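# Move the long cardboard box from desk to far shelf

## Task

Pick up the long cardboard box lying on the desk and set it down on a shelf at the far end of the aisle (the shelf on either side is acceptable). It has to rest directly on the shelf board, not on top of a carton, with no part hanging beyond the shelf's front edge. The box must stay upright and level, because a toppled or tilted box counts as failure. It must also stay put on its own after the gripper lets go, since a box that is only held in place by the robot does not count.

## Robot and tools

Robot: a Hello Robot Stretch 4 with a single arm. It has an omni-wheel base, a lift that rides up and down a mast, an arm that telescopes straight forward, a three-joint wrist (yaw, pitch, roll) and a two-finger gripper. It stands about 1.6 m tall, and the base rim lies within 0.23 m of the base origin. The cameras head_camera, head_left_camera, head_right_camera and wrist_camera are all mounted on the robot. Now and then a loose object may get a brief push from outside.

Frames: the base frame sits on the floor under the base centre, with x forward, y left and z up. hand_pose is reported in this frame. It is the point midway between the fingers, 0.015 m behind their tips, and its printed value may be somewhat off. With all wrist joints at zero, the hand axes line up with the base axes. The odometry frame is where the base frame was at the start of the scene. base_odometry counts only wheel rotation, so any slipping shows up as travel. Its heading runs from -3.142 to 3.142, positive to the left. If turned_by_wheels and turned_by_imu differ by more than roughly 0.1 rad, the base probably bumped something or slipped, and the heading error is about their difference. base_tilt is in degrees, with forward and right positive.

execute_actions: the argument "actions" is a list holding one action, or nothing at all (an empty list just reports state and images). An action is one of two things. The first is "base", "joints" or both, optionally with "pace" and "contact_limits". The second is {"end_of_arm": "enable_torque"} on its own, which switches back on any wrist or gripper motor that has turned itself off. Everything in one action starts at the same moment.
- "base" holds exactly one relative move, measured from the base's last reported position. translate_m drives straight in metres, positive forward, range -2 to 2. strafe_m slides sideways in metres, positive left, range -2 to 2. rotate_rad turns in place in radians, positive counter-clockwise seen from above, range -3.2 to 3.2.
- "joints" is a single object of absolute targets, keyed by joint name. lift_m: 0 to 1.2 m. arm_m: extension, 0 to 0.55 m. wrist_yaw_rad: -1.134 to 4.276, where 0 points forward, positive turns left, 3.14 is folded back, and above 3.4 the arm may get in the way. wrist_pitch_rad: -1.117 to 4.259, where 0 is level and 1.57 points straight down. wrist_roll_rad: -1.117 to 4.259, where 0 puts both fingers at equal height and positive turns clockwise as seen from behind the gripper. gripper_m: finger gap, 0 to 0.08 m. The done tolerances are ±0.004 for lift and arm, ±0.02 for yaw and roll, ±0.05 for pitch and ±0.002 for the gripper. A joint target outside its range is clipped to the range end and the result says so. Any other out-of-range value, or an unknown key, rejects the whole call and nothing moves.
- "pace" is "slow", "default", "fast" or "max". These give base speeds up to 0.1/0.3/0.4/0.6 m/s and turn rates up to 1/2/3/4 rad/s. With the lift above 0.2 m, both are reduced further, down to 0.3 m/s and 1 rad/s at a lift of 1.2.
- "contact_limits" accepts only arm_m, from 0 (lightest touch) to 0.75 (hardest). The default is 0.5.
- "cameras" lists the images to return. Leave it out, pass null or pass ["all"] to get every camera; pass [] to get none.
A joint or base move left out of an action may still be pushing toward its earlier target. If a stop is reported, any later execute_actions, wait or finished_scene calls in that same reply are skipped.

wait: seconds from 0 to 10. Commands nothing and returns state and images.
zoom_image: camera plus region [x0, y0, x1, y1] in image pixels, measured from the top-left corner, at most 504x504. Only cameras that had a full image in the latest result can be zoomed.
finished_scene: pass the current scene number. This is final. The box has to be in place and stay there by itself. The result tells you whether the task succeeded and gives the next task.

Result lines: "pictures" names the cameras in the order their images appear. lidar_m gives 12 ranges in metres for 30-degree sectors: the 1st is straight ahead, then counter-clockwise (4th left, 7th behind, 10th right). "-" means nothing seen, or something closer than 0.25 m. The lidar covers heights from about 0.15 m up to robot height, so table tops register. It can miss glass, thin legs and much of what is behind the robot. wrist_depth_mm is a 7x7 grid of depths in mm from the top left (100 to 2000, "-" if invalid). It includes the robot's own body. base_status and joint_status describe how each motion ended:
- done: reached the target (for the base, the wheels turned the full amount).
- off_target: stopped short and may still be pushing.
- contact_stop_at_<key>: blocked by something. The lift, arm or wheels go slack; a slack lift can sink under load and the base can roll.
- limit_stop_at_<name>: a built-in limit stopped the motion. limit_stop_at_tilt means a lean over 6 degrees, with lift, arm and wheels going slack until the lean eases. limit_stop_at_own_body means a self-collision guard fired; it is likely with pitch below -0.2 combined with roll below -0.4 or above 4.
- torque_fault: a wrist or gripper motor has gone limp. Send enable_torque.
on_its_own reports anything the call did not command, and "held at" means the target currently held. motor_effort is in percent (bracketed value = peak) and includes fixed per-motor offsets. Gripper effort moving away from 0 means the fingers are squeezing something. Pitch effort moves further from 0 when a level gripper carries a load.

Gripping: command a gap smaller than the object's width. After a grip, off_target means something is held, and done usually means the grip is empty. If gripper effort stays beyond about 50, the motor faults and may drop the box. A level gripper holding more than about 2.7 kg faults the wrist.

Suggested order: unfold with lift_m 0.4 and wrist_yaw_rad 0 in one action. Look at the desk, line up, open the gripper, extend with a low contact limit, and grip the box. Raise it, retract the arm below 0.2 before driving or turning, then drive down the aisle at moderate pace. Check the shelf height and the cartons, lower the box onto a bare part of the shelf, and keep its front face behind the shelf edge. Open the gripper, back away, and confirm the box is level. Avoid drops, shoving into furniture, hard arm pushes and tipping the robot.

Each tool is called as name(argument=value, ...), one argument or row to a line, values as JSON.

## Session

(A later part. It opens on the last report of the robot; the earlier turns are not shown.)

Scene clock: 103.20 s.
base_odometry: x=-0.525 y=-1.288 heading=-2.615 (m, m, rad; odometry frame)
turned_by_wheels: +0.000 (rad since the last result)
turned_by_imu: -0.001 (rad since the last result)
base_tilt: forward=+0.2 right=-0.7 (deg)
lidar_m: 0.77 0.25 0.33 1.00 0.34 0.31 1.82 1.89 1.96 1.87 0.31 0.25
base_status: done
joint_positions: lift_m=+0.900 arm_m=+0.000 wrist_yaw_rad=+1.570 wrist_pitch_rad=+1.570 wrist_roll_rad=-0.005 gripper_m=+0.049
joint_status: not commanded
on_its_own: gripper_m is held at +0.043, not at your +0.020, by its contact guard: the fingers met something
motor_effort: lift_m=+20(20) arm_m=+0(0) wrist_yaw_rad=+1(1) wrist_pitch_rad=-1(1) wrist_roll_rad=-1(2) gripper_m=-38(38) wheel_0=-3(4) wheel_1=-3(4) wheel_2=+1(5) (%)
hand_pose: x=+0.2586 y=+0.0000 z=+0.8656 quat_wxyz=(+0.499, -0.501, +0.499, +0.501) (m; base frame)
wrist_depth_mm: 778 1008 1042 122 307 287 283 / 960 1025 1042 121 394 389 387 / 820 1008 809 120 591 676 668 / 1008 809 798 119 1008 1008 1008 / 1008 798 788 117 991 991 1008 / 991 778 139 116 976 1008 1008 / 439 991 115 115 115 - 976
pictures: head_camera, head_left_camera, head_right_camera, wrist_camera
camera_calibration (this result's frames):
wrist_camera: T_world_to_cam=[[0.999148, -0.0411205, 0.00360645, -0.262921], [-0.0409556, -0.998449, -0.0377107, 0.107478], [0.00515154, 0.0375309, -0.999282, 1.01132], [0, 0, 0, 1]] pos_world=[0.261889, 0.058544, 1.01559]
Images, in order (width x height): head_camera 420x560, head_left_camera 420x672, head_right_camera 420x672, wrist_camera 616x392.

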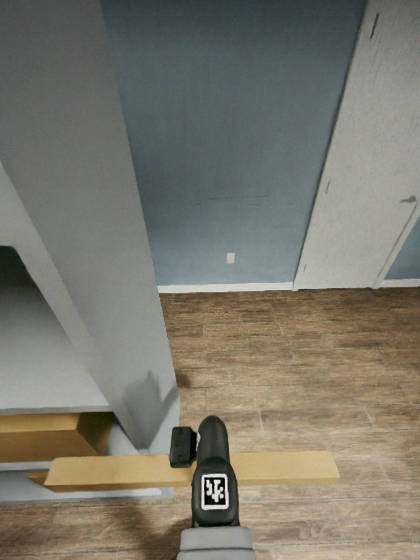

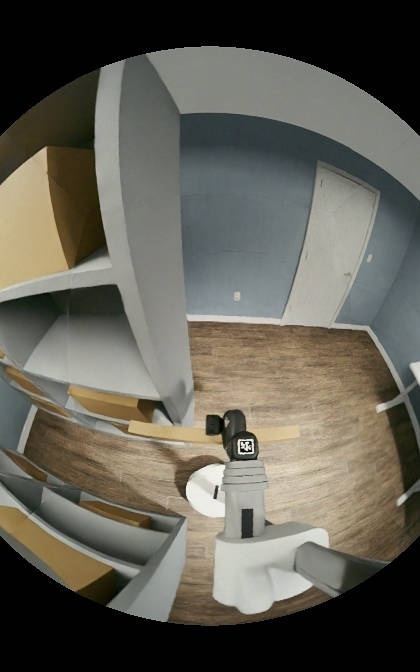

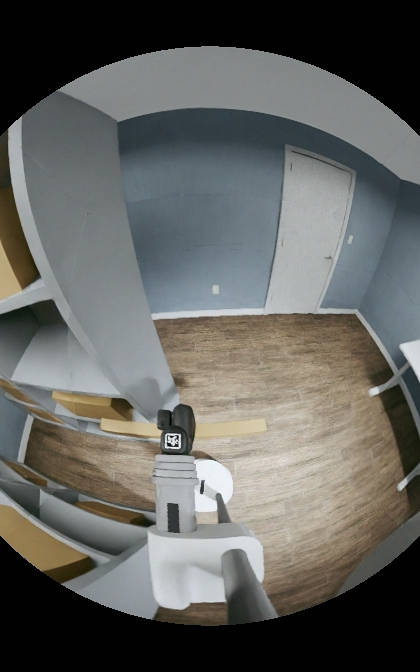

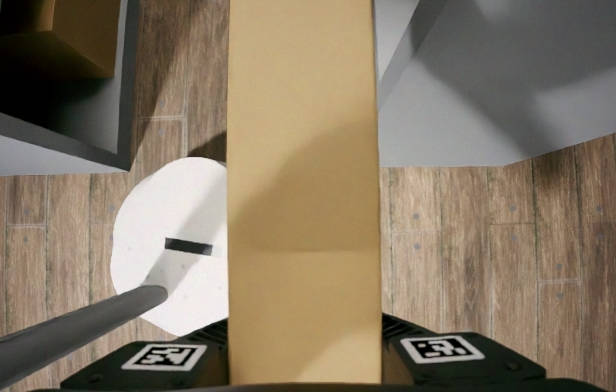

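execute_actions(
  actions=[
    {"base":{"translate_m":0.028},"pace":"slow"},
  ],
  cameras=[],
)

execute_actions(
  actions=[
    {"base":{"strafe_m":0.35},"pace":"slow"},
  ],
)

Scene clock: 112.07 s.
base_odometry: x=-0.549 y=-1.302 heading=-2.615 (m, m, rad; odometry frame)
turned_by_wheels: +0.000 (rad since the last result)
turned_by_imu: -0.001 (rad since the last result)
base_tilt: forward=+0.2 right=-0.7 (deg)
lidar_m: 0.75 0.25 0.30 1.08 0.40 0.32 1.83 1.92 1.99 1.87 0.32 0.25
base_status: done
joint_positions: lift_m=+0.900 arm_m=+0.000 wrist_yaw_rad=+1.570 wrist_pitch_rad=+1.570 wrist_roll_rad=-0.005 gripper_m=+0.049
joint_status: not commanded
on_its_own: gripper_m is held at +0.043, not at your +0.020, by its contact guard: the fingers met something
motor_effort: lift_m=+20(20) arm_m=+0(0) wrist_yaw_rad=+2(1) wrist_pitch_rad=-2(2) wrist_roll_rad=-1(3) gripper_m=-37(41) wheel_0=+1(5) wheel_1=+1(3) wheel_2=-3(7) (%)
hand_pose: x=+0.2586 y=+0.0000 z=+0.8656 quat_wxyz=(+0.499, -0.501, +0.499, +0.501) (m; base frame)
wrist_depth_mm: 778 1060 1042 122 276 286 283 / 976 1042 1025 121 364 392 384 / 831 1008 798 120 591 676 668 / 1025 820 798 118 1008 1025 1025 / 1008 788 798 117 1008 1008 1008 / 1008 788 139 116 976 991 991 / 439 991 115 115 115 - 976
pictures: none
No camera images: the call's "cameras" was empty. Leave "cameras" out to get every camera's image.

Scene clock: 116.70 s.
base_odometry: x=-0.374 y=-1.604 heading=-2.615 (m, m, rad; odometry frame)
turned_by_wheels: +0.000 (rad since the last result)
turned_by_imu: -0.001 (rad since the last result)
base_tilt: forward=+0.2 right=-0.7 (deg)
lidar_m: 0.29 0.25 0.34 1.08 0.40 0.29 0.28 0.28 2.34 2.23 0.29 0.25
base_status: done
joint_positions: lift_m=+0.900 arm_m=+0.000 wrist_yaw_rad=+1.569 wrist_pitch_rad=+1.571 wrist_roll_rad=-0.004 gripper_m=+0.049
joint_status: not commanded
on_its_own: gripper_m is held at +0.043, not at your +0.020, by its contact guard: the fingers met something
motor_effort: lift_m=+20(20) arm_m=+0(0) wrist_yaw_rad=+4(10) wrist_pitch_rad=-3(9) wrist_roll_rad=-2(3) gripper_m=-40(38) wheel_0=-2(5) wheel_1=+2(8) wheel_2=-4(2) (%)
hand_pose: x=+0.2586 y=-0.0003 z=+0.8656 quat_wxyz=(+0.499, -0.501, +0.499, +0.501) (m; base frame)
wrist_depth_mm: 778 1060 1042 122 281 218 - / 759 1025 1042 121 287 216 216 / 768 1025 809 120 293 213 212 / 854 809 809 118 297 211 210 / 931 798 788 117 477 477 473 / 699 788 139 116 469 469 469 / 442 1008 115 115 115 - -
pictures: head_camera, head_left_camera, head_right_camera, wrist_camera
camera_calibration (this result's frames):
wrist_camera: T_world_to_cam=[[0.999094, -0.0424104, 0.00363263, -0.262938], [-0.042247, -0.99842, -0.0370588, 0.107031], [0.00519857, 0.0368717, -0.999306, 1.01133], [0, 0, 0, 1]] pos_world=[0.261964, 0.0584207, 1.01555]
Images, in order (width x height): head_camera 420x560, head_left_camera 420x672, head_right_camera 420x672, wrist_camera 616x392.

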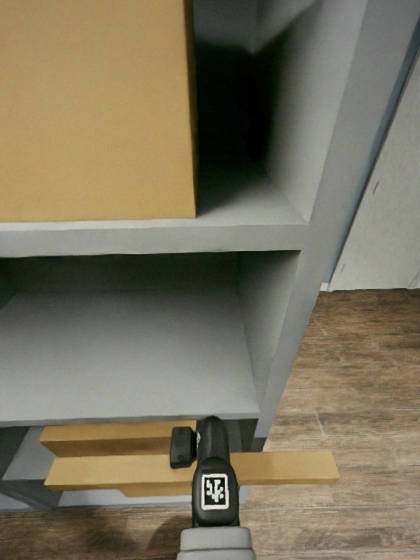

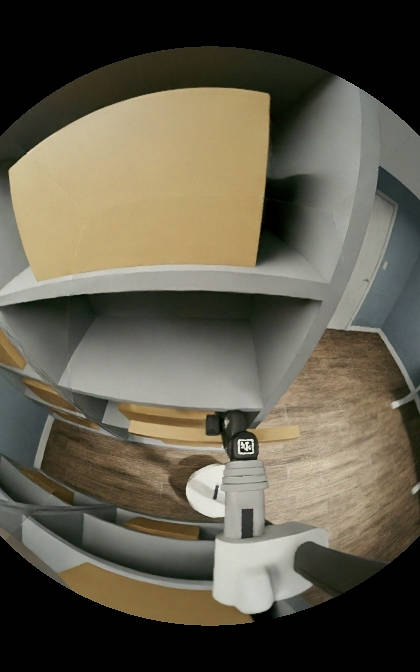

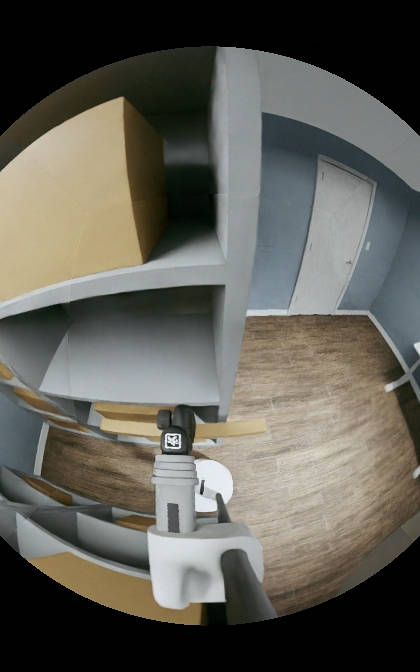

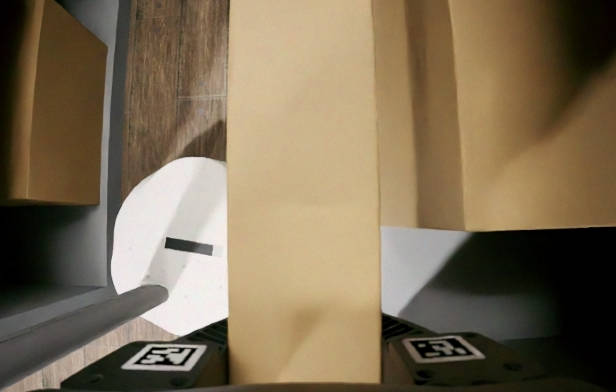

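execute_actions(
  actions=[
    {"joints":{"lift_m":1.1},"pace":"slow"},
  ],
  cameras=[],
)

execute_actions(
  actions=[
    {"base":{"strafe_m":0.5},"pace":"slow"},
  ],
)

Scene clock: 122.80 s.
base_odometry: x=-0.374 y=-1.604 heading=-2.615 (m, m, rad; odometry frame)
turned_by_wheels: +0.000 (rad since the last result)
turned_by_imu: -0.001 (rad since the last result)
base_tilt: forward=+0.2 right=-0.7 (deg)
lidar_m: 0.30 0.25 0.32 1.08 0.38 0.28 0.27 0.27 2.34 2.23 0.31 0.25
base_status: not commanded
joint_positions: lift_m=+1.100 arm_m=+0.000 wrist_yaw_rad=+1.570 wrist_pitch_rad=+1.571 wrist_roll_rad=-0.005 gripper_m=+0.049
joint_status: all done
on_its_own: gripper_m is held at +0.043, not at your +0.020, by its contact guard: the fingers met something
motor_effort: lift_m=+24(22) arm_m=+0(0) wrist_yaw_rad=+2(4) wrist_pitch_rad=-1(3) wrist_roll_rad=-2(3) gripper_m=-39(39) wheel_0=-2(2) wheel_1=+2(2) wheel_2=-3(4) (%)
hand_pose: x=+0.2586 y=-0.0001 z=+1.0653 quat_wxyz=(+0.499, -0.501, +0.499, +0.501) (m; base frame)
wrist_depth_mm: 820 1160 1255 122 231 230 - / 809 1138 1229 121 229 229 228 / 878 1138 1205 120 227 226 226 / 878 1098 1008 118 228 223 224 / 1118 1138 991 117 229 220 221 / 676 798 139 116 219 219 218 / 445 1160 115 115 114 - -
pictures: none
No camera images: the call's "cameras" was empty. Leave "cameras" out to get every camera's image.

Scene clock: 128.93 s.
base_odometry: x=-0.122 y=-2.037 heading=-2.615 (m, m, rad; odometry frame)
turned_by_wheels: +0.000 (rad since the last result)
turned_by_imu: +0.000 (rad since the last result)
base_tilt: forward=+0.2 right=-0.7 (deg)
lidar_m: 0.29 0.25 0.33 1.09 0.39 0.28 0.25 0.28 0.38 2.73 0.32 0.25
base_status: done
joint_positions: lift_m=+1.100 arm_m=+0.000 wrist_yaw_rad=+1.570 wrist_pitch_rad=+1.570 wrist_roll_rad=-0.005 gripper_m=+0.049
joint_status: not commanded
on_its_own: gripper_m is held at +0.043, not at your +0.020, by its contact guard: the fingers met something
motor_effort: lift_m=+24(24) arm_m=+0(0) wrist_yaw_rad=+2(1) wrist_pitch_rad=-3(1) wrist_roll_rad=-2(2) gripper_m=-41(39) wheel_0=+0(6) wheel_1=+3(6) wheel_2=+0(3) (%)
hand_pose: x=+0.2586 y=+0.0000 z=+1.0653 quat_wxyz=(+0.499, -0.501, +0.499, +0.501) (m; base frame)
wrist_depth_mm: 878 1182 1229 122 232 230 - / 732 1182 1255 121 229 229 229 / 750 1182 1229 120 230 226 227 / 1118 1160 1008 119 232 224 224 / 854 991 991 117 234 221 221 / 676 788 139 116 219 220 218 / 439 891 115 115 115 - -
pictures: head_camera, head_left_camera, head_right_camera, wrist_camera
camera_calibration (this result's frames):
wrist_camera: T_world_to_cam=[[0.999149, -0.0410851, 0.00360557, -0.26364], [-0.0409202, -0.99845, -0.0377325, 0.11503], [0.00515023, 0.0375529, -0.999281, 1.21084], [0, 0, 0, 1]] pos_world=[0.261887, 0.0585493, 1.21526]
Images, in order (width x height): head_camera 420x560, head_left_camera 420x672, head_right_camera 420x672, wrist_camera 616x392.

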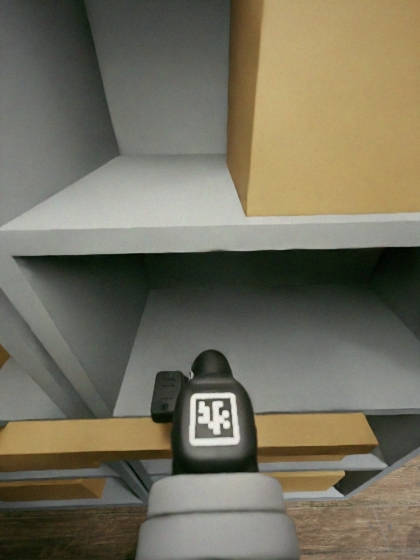

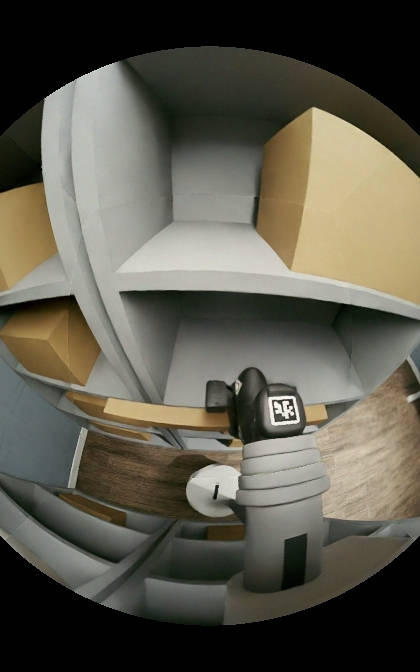

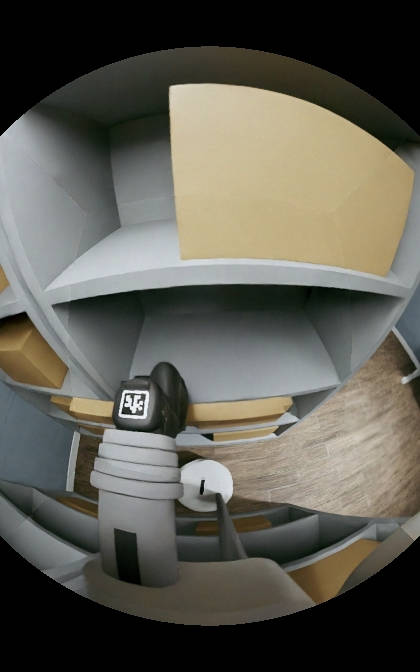

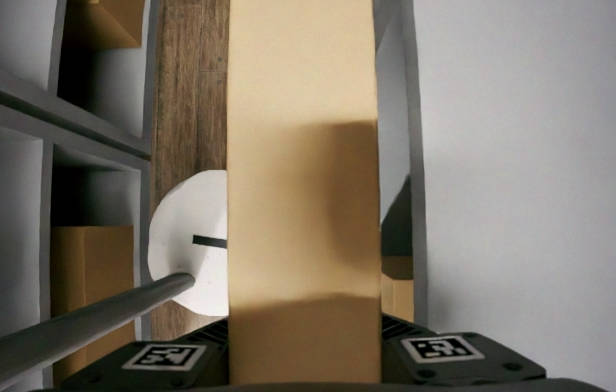

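execute_actions(
  actions=[
    {"base":{"strafe_m":0.6},"pace":"slow"},
  ],
)

Scene clock: 139.40 s.
base_odometry: x=+0.179 y=-2.555 heading=-2.615 (m, m, rad; odometry frame)
turned_by_wheels: +0.000 (rad since the last result)
turned_by_imu: -0.001 (rad since the last result)
base_tilt: forward=+0.2 right=-0.7 (deg)
lidar_m: 0.29 0.25 0.34 0.58 0.39 0.28 0.27 0.29 0.37 1.06 0.31 0.25
base_status: done
joint_positions: lift_m=+1.100 arm_m=+0.000 wrist_yaw_rad=+1.570 wrist_pitch_rad=+1.570 wrist_roll_rad=-0.005 gripper_m=+0.049
joint_status: not commanded
on_its_own: gripper_m is held at +0.043, not at your +0.020, by its contact guard: the fingers met something
motor_effort: lift_m=+25(24) arm_m=+0(0) wrist_yaw_rad=+1(2) wrist_pitch_rad=-3(2) wrist_roll_rad=-2(1) gripper_m=-38(37) wheel_0=+0(6) wheel_1=+3(12) wheel_2=+0(0) (%)
hand_pose: x=+0.2586 y=+0.0000 z=+1.0653 quat_wxyz=(+0.499, -0.501, +0.499, +0.501) (m; base frame)
wrist_depth_mm: 798 1008 960 122 231 183 - / 723 1138 1229 121 233 187 - / 878 1138 1229 120 237 190 - / 878 1042 1008 118 239 191 - / 1138 1118 991 117 240 191 - / 668 809 139 116 218 190 - / 439 891 115 115 115 - -
pictures: head_camera, head_left_camera, head_right_camera, wrist_camera
camera_calibration (this result's frames):
wrist_camera: T_world_to_cam=[[0.99915, -0.0410643, 0.00360478, -0.263639], [-0.0408993, -0.99845, -0.0377523, 0.115051], [0.00514947, 0.0375727, -0.999281, 1.21084], [0, 0, 0, 1]] pos_world=[0.261886, 0.0585523, 1.21526]
Images, in order (width x height): head_camera 420x560, head_left_camera 420x672, head_right_camera 420x672, wrist_camera 616x392.

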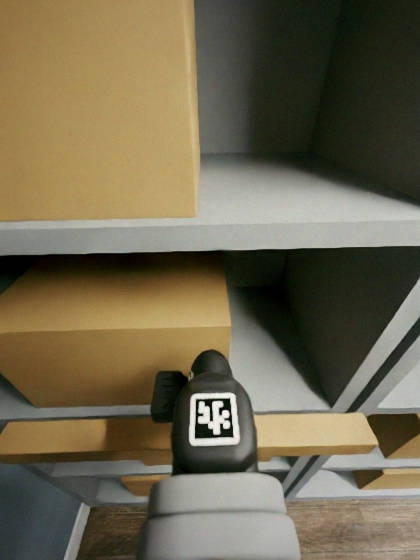

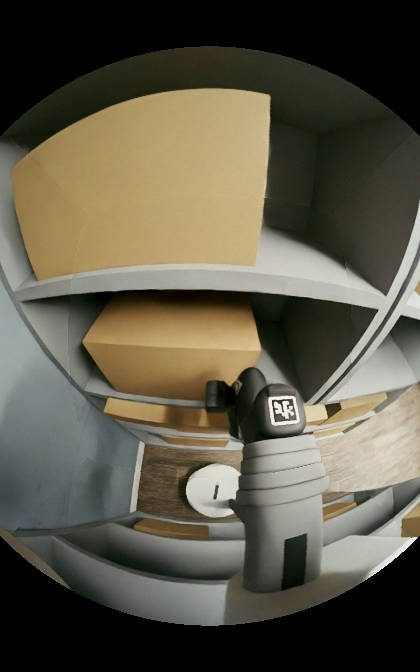

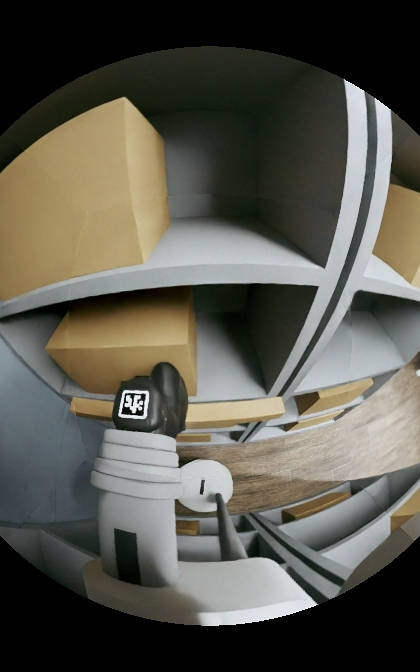

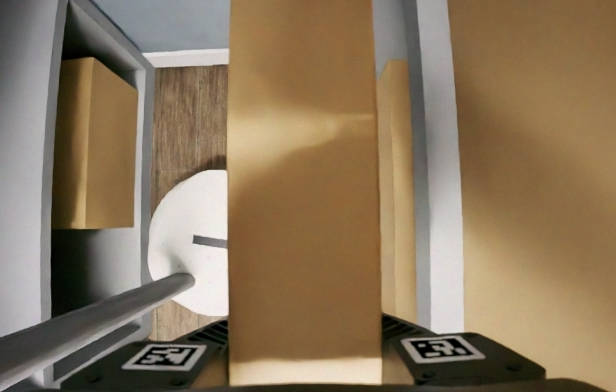

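execute_actions(
  actions=[
    {"base":{"strafe_m":-0.75},"pace":"slow"},
  ],
  cameras=[],
)

execute_actions(
  actions=[
    {"base":{"strafe_m":-0.45},"pace":"slow"},
  ],
  cameras=["wrist_camera"],
)

execute_actions(
  actions=[
    {"base":{"strafe_m":-0.75},"pace":"slow"},
  ],
)

Scene clock: 158.07 s.
base_odometry: x=-0.197 y=-1.907 heading=-2.615 (m, m, rad; odometry frame)
turned_by_wheels: +0.000 (rad since the last result)
turned_by_imu: -0.005 (rad since the last result)
base_tilt: forward=+0.2 right=-0.7 (deg)
lidar_m: 0.30 0.25 0.32 1.07 0.38 0.27 0.26 0.29 0.37 2.56 0.32 0.25
base_status: done
joint_positions: lift_m=+1.100 arm_m=+0.000 wrist_yaw_rad=+1.570 wrist_pitch_rad=+1.570 wrist_roll_rad=-0.005 gripper_m=+0.049
joint_status: not commanded
on_its_own: gripper_m is held at +0.043, not at your +0.020, by its contact guard: the fingers met something
motor_effort: lift_m=+24(24) arm_m=+0(0) wrist_yaw_rad=+1(1) wrist_pitch_rad=-2(1) wrist_roll_rad=-3(1) gripper_m=-39(41) wheel_0=+2(6) wheel_1=-2(7) wheel_2=-2(1) (%)
hand_pose: x=+0.2586 y=+0.0000 z=+1.0653 quat_wxyz=(+0.499, -0.501, +0.499, +0.501) (m; base frame)
wrist_depth_mm: 759 1160 1255 122 231 230 - / 723 1160 1229 121 229 229 229 / 1042 1160 1205 120 230 227 226 / 866 1042 991 118 234 224 224 / 854 991 991 118 234 220 220 / 683 798 139 116 219 219 218 / 439 1098 115 115 115 - -
pictures: none
No camera images: the call's "cameras" was empty. Leave "cameras" out to get every camera's image.

Scene clock: 163.70 s.
base_odometry: x=-0.424 y=-1.518 heading=-2.615 (m, m, rad; odometry frame)
turned_by_wheels: +0.000 (rad since the last result)
turned_by_imu: -0.003 (rad since the last result)
base_tilt: forward=+0.2 right=-0.7 (deg)
lidar_m: 0.29 0.26 0.34 1.09 0.39 0.29 0.26 1.91 2.24 2.13 0.32 0.25
base_status: done
joint_positions: lift_m=+1.100 arm_m=+0.000 wrist_yaw_rad=+1.570 wrist_pitch_rad=+1.570 wrist_roll_rad=-0.005 gripper_m=+0.049
joint_status: not commanded
on_its_own: gripper_m is held at +0.043, not at your +0.020, by its contact guard: the fingers met something
motor_effort: lift_m=+24(24) arm_m=+1(0) wrist_yaw_rad=+0(1) wrist_pitch_rad=+0(0) wrist_roll_rad=-2(1) gripper_m=-39(38) wheel_0=+2(4) wheel_1=-1(6) wheel_2=-2(2) (%)
hand_pose: x=+0.2586 y=+0.0000 z=+1.0653 quat_wxyz=(+0.499, -0.501, +0.499, +0.501) (m; base frame)
wrist_depth_mm: 809 1182 1255 122 231 232 - / 809 1138 1229 121 229 228 229 / 878 1138 1229 120 230 227 226 / 1042 1138 991 118 233 224 224 / 809 1138 991 118 235 220 220 / 1182 798 139 116 219 219 219 / 442 1160 115 115 115 - -
pictures: wrist_camera
camera_calibration (this result's frames):
wrist_camera: T_world_to_cam=[[0.99915, -0.0410533, 0.00360496, -0.26364], [-0.0408883, -0.99845, -0.0377479, 0.115043], [0.00514905, 0.0375684, -0.999281, 1.21084], [0, 0, 0, 1]] pos_world=[0.261885, 0.0585521, 1.21526]
Images, in order (width x height): wrist_camera 616x392.

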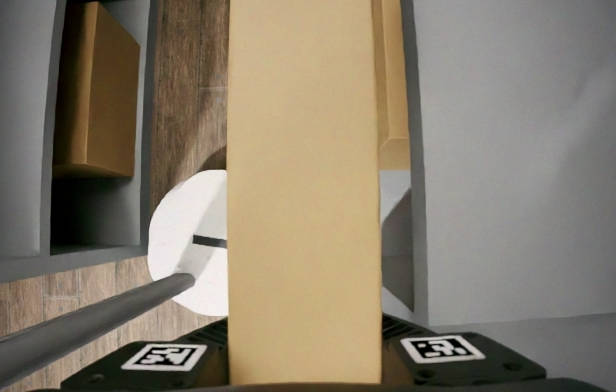

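Scene clock: 172.33 s.
base_odometry: x=-0.800 y=-0.870 heading=-2.615 (m, m, rad; odometry frame)
turned_by_wheels: +0.000 (rad since the last result)
turned_by_imu: -0.004 (rad since the last result)
base_tilt: forward=+0.2 right=-0.7 (deg)
lidar_m: 1.87 0.25 0.34 1.09 0.76 0.99 1.84 1.87 1.44 1.37 0.29 0.25
base_status: done
joint_positions: lift_m=+1.100 arm_m=+0.000 wrist_yaw_rad=+1.570 wrist_pitch_rad=+1.570 wrist_roll_rad=-0.005 gripper_m=+0.049
joint_status: not commanded
on_its_own: gripper_m is held at +0.043, not at your +0.020, by its contact guard: the fingers met something
motor_effort: lift_m=+24(24) arm_m=+0(0) wrist_yaw_rad=+0(1) wrist_pitch_rad=-3(0) wrist_roll_rad=-2(2) gripper_m=-40(36) wheel_0=+1(6) wheel_1=-2(8) wheel_2=-1(1) (%)
hand_pose: x=+0.2586 y=+0.0000 z=+1.0653 quat_wxyz=(+0.499, -0.501, +0.499, +0.501) (m; base frame)
wrist_depth_mm: 1182 1229 1255 122 1205 1229 1255 / 1229 1255 1229 121 1255 1229 1205 / 1229 1229 1229 120 1229 1205 1255 / 1205 1205 1008 118 1205 1182 1229 / 1229 1182 991 117 1205 1182 1182 / 1205 788 139 116 1182 1205 1182 / 439 1182 115 115 114 - 1182
pictures: head_camera, head_left_camera, head_right_camera, wrist_camera
camera_calibration (this result's frames):
wrist_camera: T_world_to_cam=[[0.99915, -0.0410535, 0.00360495, -0.26364], [-0.0408886, -0.99845, -0.0377482, 0.115043], [0.00514906, 0.0375687, -0.999281, 1.21084], [0, 0, 0, 1]] pos_world=[0.261885, 0.0585521, 1.21526]
Images, in order (width x height): head_camera 420x560, head_left_camera 420x672, head_right_camera 420x672, wrist_camera 616x392.

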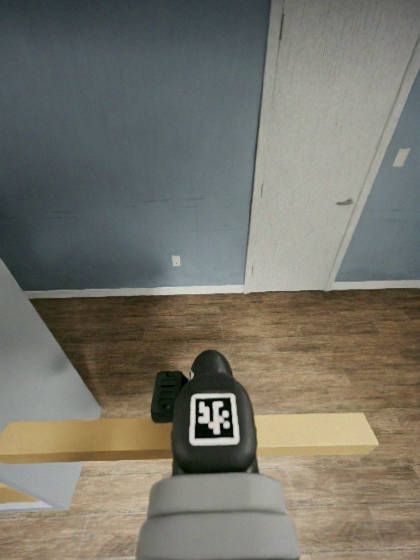

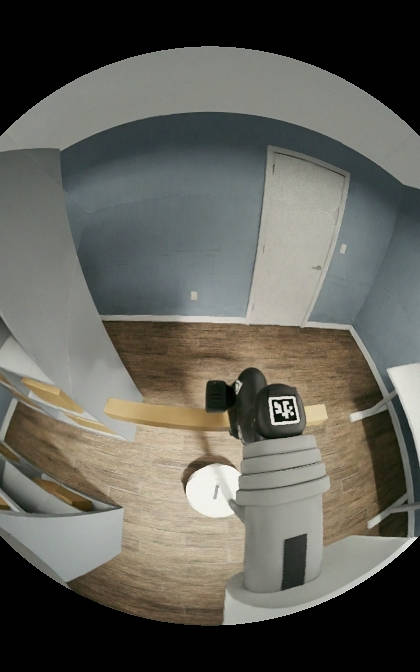

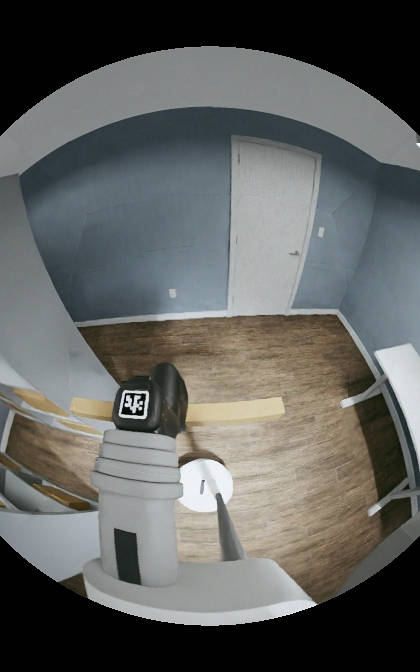

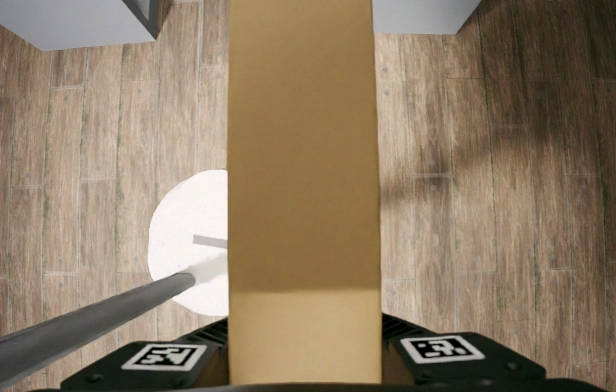

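execute_actions(
  actions=[
    {"base":{"strafe_m":-0.4}},
  ],
  cameras=[],
)

execute_actions(
  actions=[
    {"base":{"translate_m":0.08}},
  ],
  cameras=[],
)

execute_actions(
  actions=[
    {"base":{"rotate_rad":3.185},"pace":"slow"},
  ],
  cameras=[],
)

execute_actions(
  actions=[
    {"base":{"strafe_m":-0.7},"pace":"slow"},
  ],
)

Scene clock: 181.97 s.
base_odometry: x=-1.001 y=-0.524 heading=-2.615 (m, m, rad; odometry frame)
turned_by_wheels: +0.000 (rad since the last result)
turned_by_imu: -0.003 (rad since the last result)
base_tilt: forward=+0.2 right=-0.7 (deg)
lidar_m: 1.86 0.25 0.33 1.15 1.12 1.94 1.84 1.87 1.03 0.97 0.32 0.25
base_status: done
joint_positions: lift_m=+1.100 arm_m=+0.000 wrist_yaw_rad=+1.570 wrist_pitch_rad=+1.570 wrist_roll_rad=-0.005 gripper_m=+0.049
joint_status: not commanded
on_its_own: gripper_m is held at +0.043, not at your +0.020, by its contact guard: the fingers met something
motor_effort: lift_m=+24(24) arm_m=+0(0) wrist_yaw_rad=+0(1) wrist_pitch_rad=+0(2) wrist_roll_rad=-2(1) gripper_m=-39(37) wheel_0=-1(7) wheel_1=-2(9) wheel_2=-1(1) (%)
hand_pose: x=+0.2586 y=+0.0000 z=+1.0653 quat_wxyz=(+0.499, -0.501, +0.499, +0.501) (m; base frame)
wrist_depth_mm: 1281 1255 1255 122 1281 1255 1229 / 1205 1255 1255 121 1229 1229 1255 / 1229 1205 1229 120 1205 1229 1229 / 1229 1205 1008 118 1205 1205 1205 / 1205 1182 991 117 1205 1205 1205 / 1205 798 139 116 1160 1205 1182 / 439 1182 115 115 114 - 1160
pictures: none
No camera images: the call's "cameras" was empty. Leave "cameras" out to get every camera's image.

Scene clock: 183.37 s.
base_odometry: x=-1.071 y=-0.564 heading=-2.615 (m, m, rad; odometry frame)
turned_by_wheels: +0.000 (rad since the last result)
turned_by_imu: +0.000 (rad since the last result)
base_tilt: forward=+0.2 right=-0.7 (deg)
lidar_m: 1.77 0.25 0.34 1.11 1.16 2.02 1.93 1.96 1.01 0.97 0.30 0.25
base_status: done
joint_positions: lift_m=+1.100 arm_m=+0.000 wrist_yaw_rad=+1.570 wrist_pitch_rad=+1.570 wrist_roll_rad=-0.005 gripper_m=+0.049
joint_status: not commanded
on_its_own: gripper_m is held at +0.043, not at your +0.020, by its contact guard: the fingers met something
motor_effort: lift_m=+24(24) arm_m=+0(0) wrist_yaw_rad=+1(1) wrist_pitch_rad=-2(1) wrist_roll_rad=-2(2) gripper_m=-37(38) wheel_0=+0(7) wheel_1=+0(7) wheel_2=+1(8) (%)
hand_pose: x=+0.2586 y=+0.0000 z=+1.0653 quat_wxyz=(+0.499, -0.501, +0.499, +0.501) (m; base frame)
wrist_depth_mm: 1229 1281 1229 122 1255 1255 1255 / 1229 1229 1205 121 1255 1229 1255 / 1229 1229 1229 119 1229 1229 1205 / 1229 1229 991 118 1229 1205 1205 / 1205 1229 1008 117 1205 1182 1205 / 1205 798 139 116 1182 1182 1205 / 439 1182 115 115 115 - 1182
pictures: none
No camera images: the call's "cameras" was empty. Leave "cameras" out to get every camera's image.

Scene clock: 187.83 s.
base_odometry: x=-1.071 y=-0.564 heading=+0.569 (m, m, rad; odometry frame)
turned_by_wheels: +3.185 (rad since the last result)
turned_by_imu: +3.148 (rad since the last result)
base_tilt: forward=+0.2 right=-0.6 (deg)
lidar_m: 1.86 0.25 0.33 0.97 1.06 1.86 1.79 1.91 1.11 1.15 0.33 0.25
base_status: done
joint_positions: lift_m=+1.100 arm_m=+0.000 wrist_yaw_rad=+1.570 wrist_pitch_rad=+1.570 wrist_roll_rad=-0.005 gripper_m=+0.049
joint_status: not commanded
on_its_own: gripper_m is held at +0.043, not at your +0.020, by its contact guard: the fingers met something
motor_effort: lift_m=+24(24) arm_m=+0(0) wrist_yaw_rad=+1(1) wrist_pitch_rad=-1(1) wrist_roll_rad=-2(1) gripper_m=-40(39) wheel_0=-1(6) wheel_1=-2(5) wheel_2=-2(5) (%)
hand_pose: x=+0.2586 y=+0.0000 z=+1.0653 quat_wxyz=(+0.499, -0.501, +0.499, +0.501) (m; base frame)
wrist_depth_mm: 1255 1255 1255 122 1255 1281 1255 / 1255 1255 1229 121 1229 1229 1229 / 1229 1229 1229 120 1229 1229 1205 / 1205 1229 976 118 1205 1229 1205 / 1182 1205 976 117 1205 1205 1205 / 1205 788 139 116 1205 1160 1182 / 442 1182 115 115 115 - 1160
pictures: none
No camera images: the call's "cameras" was empty. Leave "cameras" out to get every camera's image.

Scene clock: 195.97 s.
base_odometry: x=-0.693 y=-1.153 heading=+0.569 (m, m, rad; odometry frame)
turned_by_wheels: +0.000 (rad since the last result)
turned_by_imu: -0.004 (rad since the last result)
base_tilt: forward=+0.3 right=-0.7 (deg)
lidar_m: 1.87 0.25 0.33 1.71 2.51 1.92 1.85 0.54 0.47 1.04 0.31 0.25
base_status: done
joint_positions: lift_m=+1.100 arm_m=+0.000 wrist_yaw_rad=+1.570 wrist_pitch_rad=+1.570 wrist_roll_rad=-0.005 gripper_m=+0.049
joint_status: not commanded
on_its_own: gripper_m is held at +0.043, not at your +0.020, by its contact guard: the fingers met something
motor_effort: lift_m=+24(24) arm_m=+0(0) wrist_yaw_rad=+0(1) wrist_pitch_rad=+0(0) wrist_roll_rad=-1(2) gripper_m=-40(38) wheel_0=+0(4) wheel_1=-3(6) wheel_2=-1(0) (%)
hand_pose: x=+0.2586 y=+0.0000 z=+1.0653 quat_wxyz=(+0.499, -0.501, +0.499, +0.501) (m; base frame)
wrist_depth_mm: 1255 1255 1281 122 1255 1229 1255 / 1255 1229 1229 121 1255 1255 1229 / 1229 1229 1229 120 1255 1205 1205 / 1205 1229 1008 118 1205 1205 1205 / 1205 1205 991 117 1182 1160 1229 / 1182 798 139 116 1160 1182 1182 / 442 1205 115 115 115 - 1160
pictures: head_camera, head_left_camera, head_right_camera, wrist_camera
camera_calibration (this result's frames):
wrist_camera: T_world_to_cam=[[0.99916, -0.0408269, 0.00359907, -0.263661], [-0.0406616, -0.998454, -0.0378953, 0.115194], [0.00514066, 0.0377172, -0.999275, 1.21087], [0, 0, 0, 1]] pos_world=[0.261899, 0.0585812, 1.21531]
Images, in order (width x height): head_camera 420x560, head_left_camera 420x672, head_right_camera 420x672, wrist_camera 616x392.

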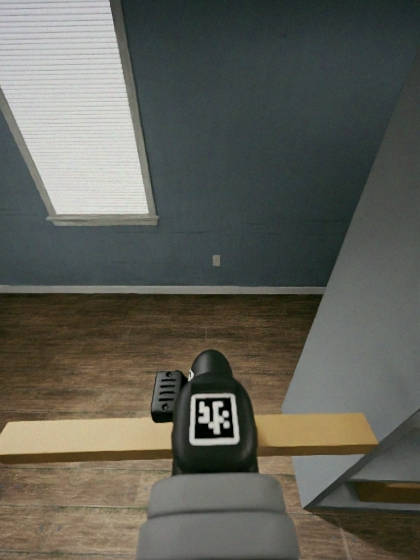

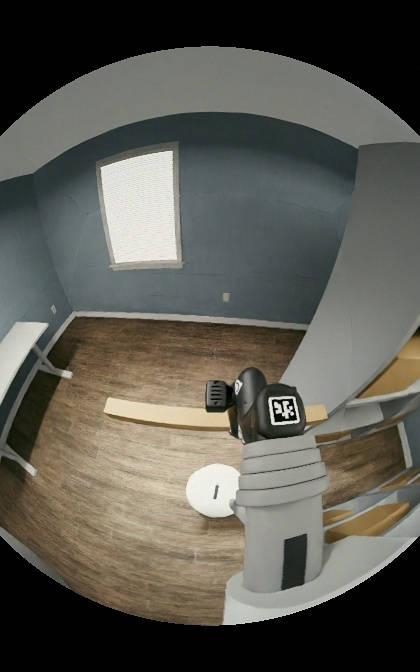

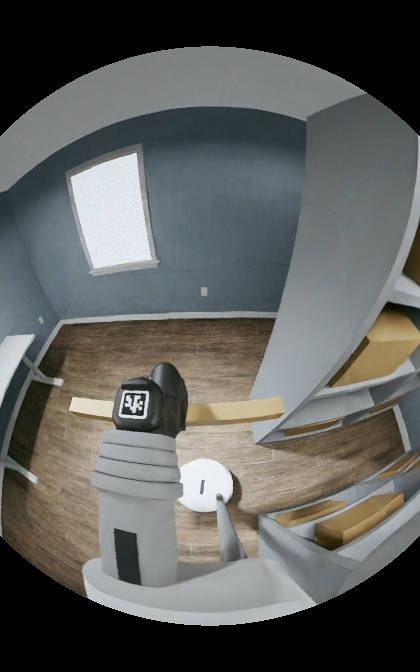

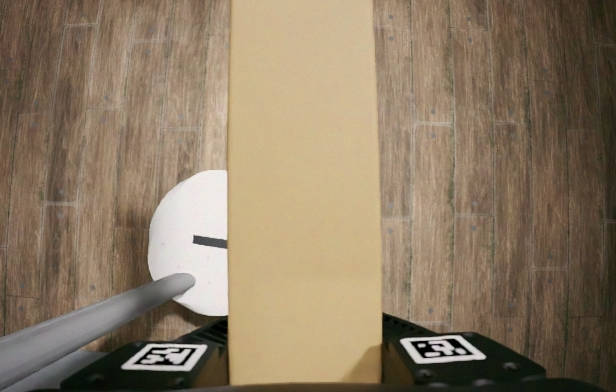

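execute_actions(
  actions=[
    {"base":{"strafe_m":-0.45},"pace":"slow"},
  ],
)

Scene clock: 205.27 s.
base_odometry: x=-0.451 y=-1.532 heading=+0.571 (m, m, rad; odometry frame)
turned_by_wheels: +0.002 (rad since the last result)
turned_by_imu: +0.077 (rad since the last result)
base_tilt: forward=+0.2 right=-0.8 (deg)
lidar_m: 0.28 0.25 0.32 2.12 2.36 1.91 0.30 0.35 0.50 0.78 0.32 0.25
base_status: done
joint_positions: lift_m=+1.100 arm_m=+0.000 wrist_yaw_rad=+1.586 wrist_pitch_rad=+1.553 wrist_roll_rad=-0.005 gripper_m=+0.049
joint_status: not commanded
on_its_own: gripper_m is held at +0.043, not at your +0.020, by its contact guard: the fingers met something; wrist_yaw_rad is at rest, and its effort (-47) is outside its rest range (-13 to +13); wrist_pitch_rad is at rest, and its effort (+50) is outside its rest range (-23 to +23)
motor_effort: lift_m=+20(24) arm_m=+0(1) wrist_yaw_rad=-47(73) wrist_pitch_rad=+50(54) wrist_roll_rad=-1(21) gripper_m=-40(40) wheel_0=+24(30) wheel_1=+2(5) wheel_2=+2(6) (%)
hand_pose: x=+0.2585 y=+0.0051 z=+1.0657 quat_wxyz=(+0.499, -0.501, +0.490, +0.510) (m; base frame)
wrist_depth_mm: 1281 1281 1281 122 1255 1229 1281 / 1255 1255 1229 121 1229 1281 1255 / 1281 1255 1205 120 1229 1255 1205 / 1229 1229 991 118 1205 1205 1229 / 854 1078 991 117 1205 1205 1205 / 842 798 139 116 345 473 569 / 433 530 115 115 114 - -
pictures: head_camera, head_left_camera, head_right_camera, wrist_camera
camera_calibration (this result's frames):
wrist_camera: T_world_to_cam=[[0.999709, -0.0239369, 0.00291823, -0.262846], [-0.0237399, -0.998199, -0.0550916, 0.134258], [0.0042317, 0.0550063, -0.998477, 1.21036], [0, 0, 0, 1]] pos_world=[0.260835, 0.0611468, 1.21668]
Images, in order (width x height): head_camera 420x560, head_left_camera 420x672, head_right_camera 420x672, wrist_camera 616x392.

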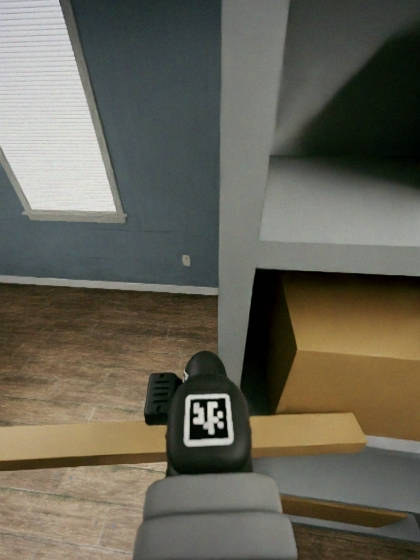

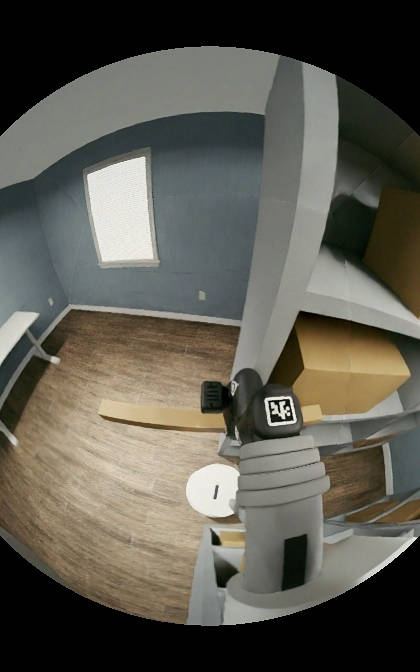

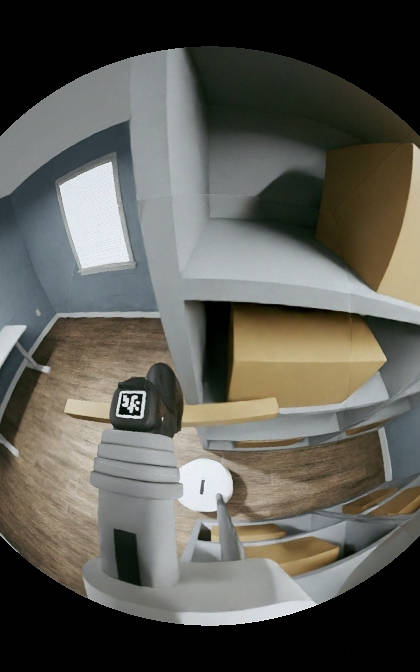

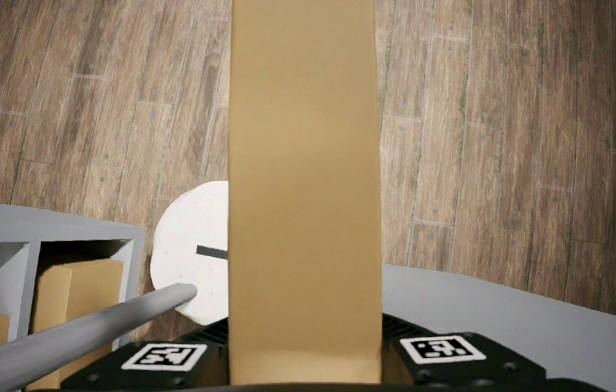

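execute_actions(
  actions=[
    {"base":{"strafe_m":0.15},"pace":"slow"},
  ],
  cameras=[],
)

execute_actions(
  actions=[
    {"base":{"rotate_rad":-0.075},"pace":"slow"},
  ],
  cameras=[],
)

execute_actions(
  actions=[
    {"base":{"translate_m":-0.03},"pace":"slow"},
  ],
)

Scene clock: 212.43 s.
base_odometry: x=-0.533 y=-1.406 heading=+0.571 (m, m, rad; odometry frame)
turned_by_wheels: +0.000 (rad since the last result)
turned_by_imu: -0.001 (rad since the last result)
base_tilt: forward=+0.2 right=-0.6 (deg)
lidar_m: 1.86 0.25 0.33 1.99 2.36 1.89 0.32 0.31 0.44 0.82 0.30 0.25
base_status: done
joint_positions: lift_m=+1.100 arm_m=+0.000 wrist_yaw_rad=+1.570 wrist_pitch_rad=+1.570 wrist_roll_rad=-0.006 gripper_m=+0.049
joint_status: not commanded
on_its_own: gripper_m is held at +0.043, not at your +0.020, by its contact guard: the fingers met something
motor_effort: lift_m=+20(20) arm_m=+0(1) wrist_yaw_rad=-1(46) wrist_pitch_rad=-2(46) wrist_roll_rad=+1(4) gripper_m=-36(40) wheel_0=-1(23) wheel_1=+1(5) wheel_2=+0(3) (%)
hand_pose: x=+0.2586 y=+0.0001 z=+1.0656 quat_wxyz=(+0.499, -0.501, +0.499, +0.501) (m; base frame)
wrist_depth_mm: 1255 1255 1255 122 1255 1255 1229 / 1229 1229 1255 121 1229 1255 1255 / 1255 1229 1229 120 1229 1229 1205 / 1229 1205 1008 118 1205 1229 1229 / 1182 1160 991 117 1182 1182 1205 / 715 788 139 116 866 1205 1182 / 442 976 115 115 115 - 759
pictures: none
No camera images: the call's "cameras" was empty. Leave "cameras" out to get every camera's image.

Scene clock: 213.27 s.
base_odometry: x=-0.533 y=-1.406 heading=+0.497 (m, m, rad; odometry frame)
turned_by_wheels: -0.075 (rad since the last result)
turned_by_imu: -0.074 (rad since the last result)
base_tilt: forward=+0.2 right=-0.7 (deg)
lidar_m: 0.61 0.25 0.33 1.97 2.44 1.90 0.39 0.29 0.41 0.99 0.31 0.25
base_status: done
joint_positions: lift_m=+1.100 arm_m=+0.000 wrist_yaw_rad=+1.570 wrist_pitch_rad=+1.570 wrist_roll_rad=-0.006 gripper_m=+0.049
joint_status: not commanded
on_its_own: gripper_m is held at +0.043, not at your +0.020, by its contact guard: the fingers met something
motor_effort: lift_m=+20(20) arm_m=+0(0) wrist_yaw_rad=-2(1) wrist_pitch_rad=+0(1) wrist_roll_rad=+1(1) gripper_m=-41(37) wheel_0=+2(4) wheel_1=+1(1) wheel_2=+1(4) (%)
hand_pose: x=+0.2586 y=+0.0001 z=+1.0656 quat_wxyz=(+0.499, -0.501, +0.499, +0.501) (m; base frame)
wrist_depth_mm: 1255 1255 1255 122 1255 1229 1255 / 1255 1255 1229 121 1229 1255 1229 / 1255 1229 1205 120 1205 1229 1229 / 1205 1229 991 118 1205 1205 1229 / 1205 1205 991 118 1182 1205 1205 / 732 798 139 116 723 842 1182 / 442 931 115 115 115 - 521
pictures: none
No camera images: the call's "cameras" was empty. Leave "cameras" out to get every camera's image.

Scene clock: 214.63 s.
base_odometry: x=-0.559 y=-1.420 heading=+0.497 (m, m, rad; odometry frame)
turned_by_wheels: +0.000 (rad since the last result)
turned_by_imu: -0.001 (rad since the last result)
base_tilt: forward=+0.2 right=-0.7 (deg)
lidar_m: 0.61 0.25 0.32 1.98 2.46 1.90 0.37 0.28 0.37 1.09 0.31 0.25
base_status: done
joint_positions: lift_m=+1.100 arm_m=+0.000 wrist_yaw_rad=+1.570 wrist_pitch_rad=+1.570 wrist_roll_rad=-0.006 gripper_m=+0.049
joint_status: not commanded
on_its_own: gripper_m is held at +0.043, not at your +0.020, by its contact guard: the fingers met something
motor_effort: lift_m=+20(20) arm_m=+0(0) wrist_yaw_rad=-2(1) wrist_pitch_rad=-1(1) wrist_roll_rad=+1(1) gripper_m=-37(40) wheel_0=-1(3) wheel_1=-3(8) wheel_2=+3(7) (%)
hand_pose: x=+0.2586 y=+0.0001 z=+1.0656 quat_wxyz=(+0.499, -0.501, +0.499, +0.501) (m; base frame)
wrist_depth_mm: 1281 1255 1255 122 1255 1281 1255 / 1229 1229 1255 121 1205 1229 1255 / 1229 1255 1205 120 1229 1229 1229 / 1205 1205 991 118 1205 1229 1205 / 1182 1205 976 118 1205 1205 1205 / 691 788 138 116 732 831 1182 / 442 878 115 115 115 - 521
pictures: head_camera, head_left_camera, head_right_camera, wrist_camera
camera_calibration (this result's frames):
wrist_camera: T_world_to_cam=[[0.999217, -0.0394046, 0.00359733, -0.263639], [-0.03924, -0.998509, -0.0379527, 0.114953], [0.00508747, 0.0377818, -0.999273, 1.21121], [0, 0, 0, 1]] pos_world=[0.261781, 0.0586312, 1.21564]
Images, in order (width x height): head_camera 420x560, head_left_camera 420x672, head_right_camera 420x672, wrist_camera 616x392.

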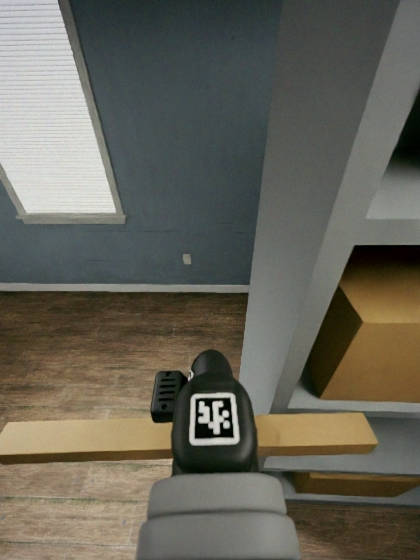

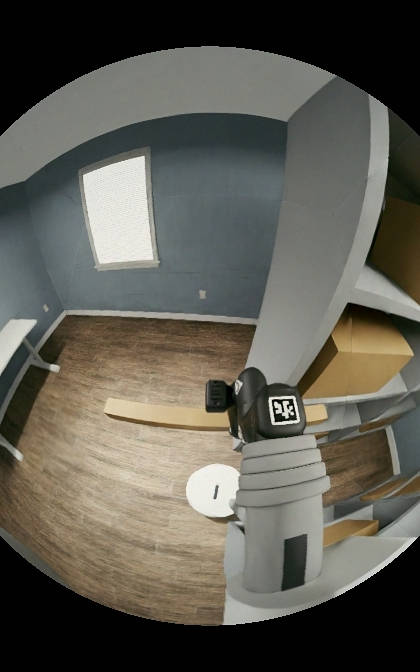

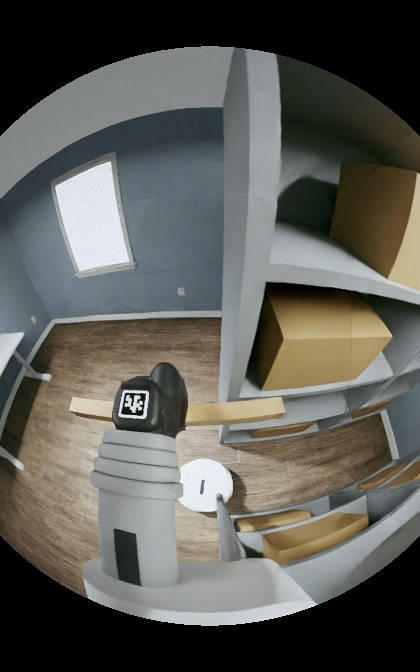

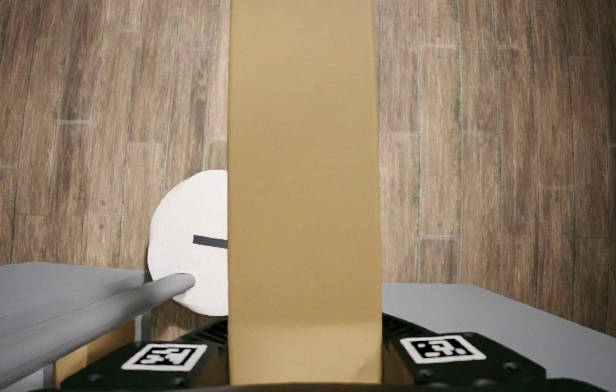

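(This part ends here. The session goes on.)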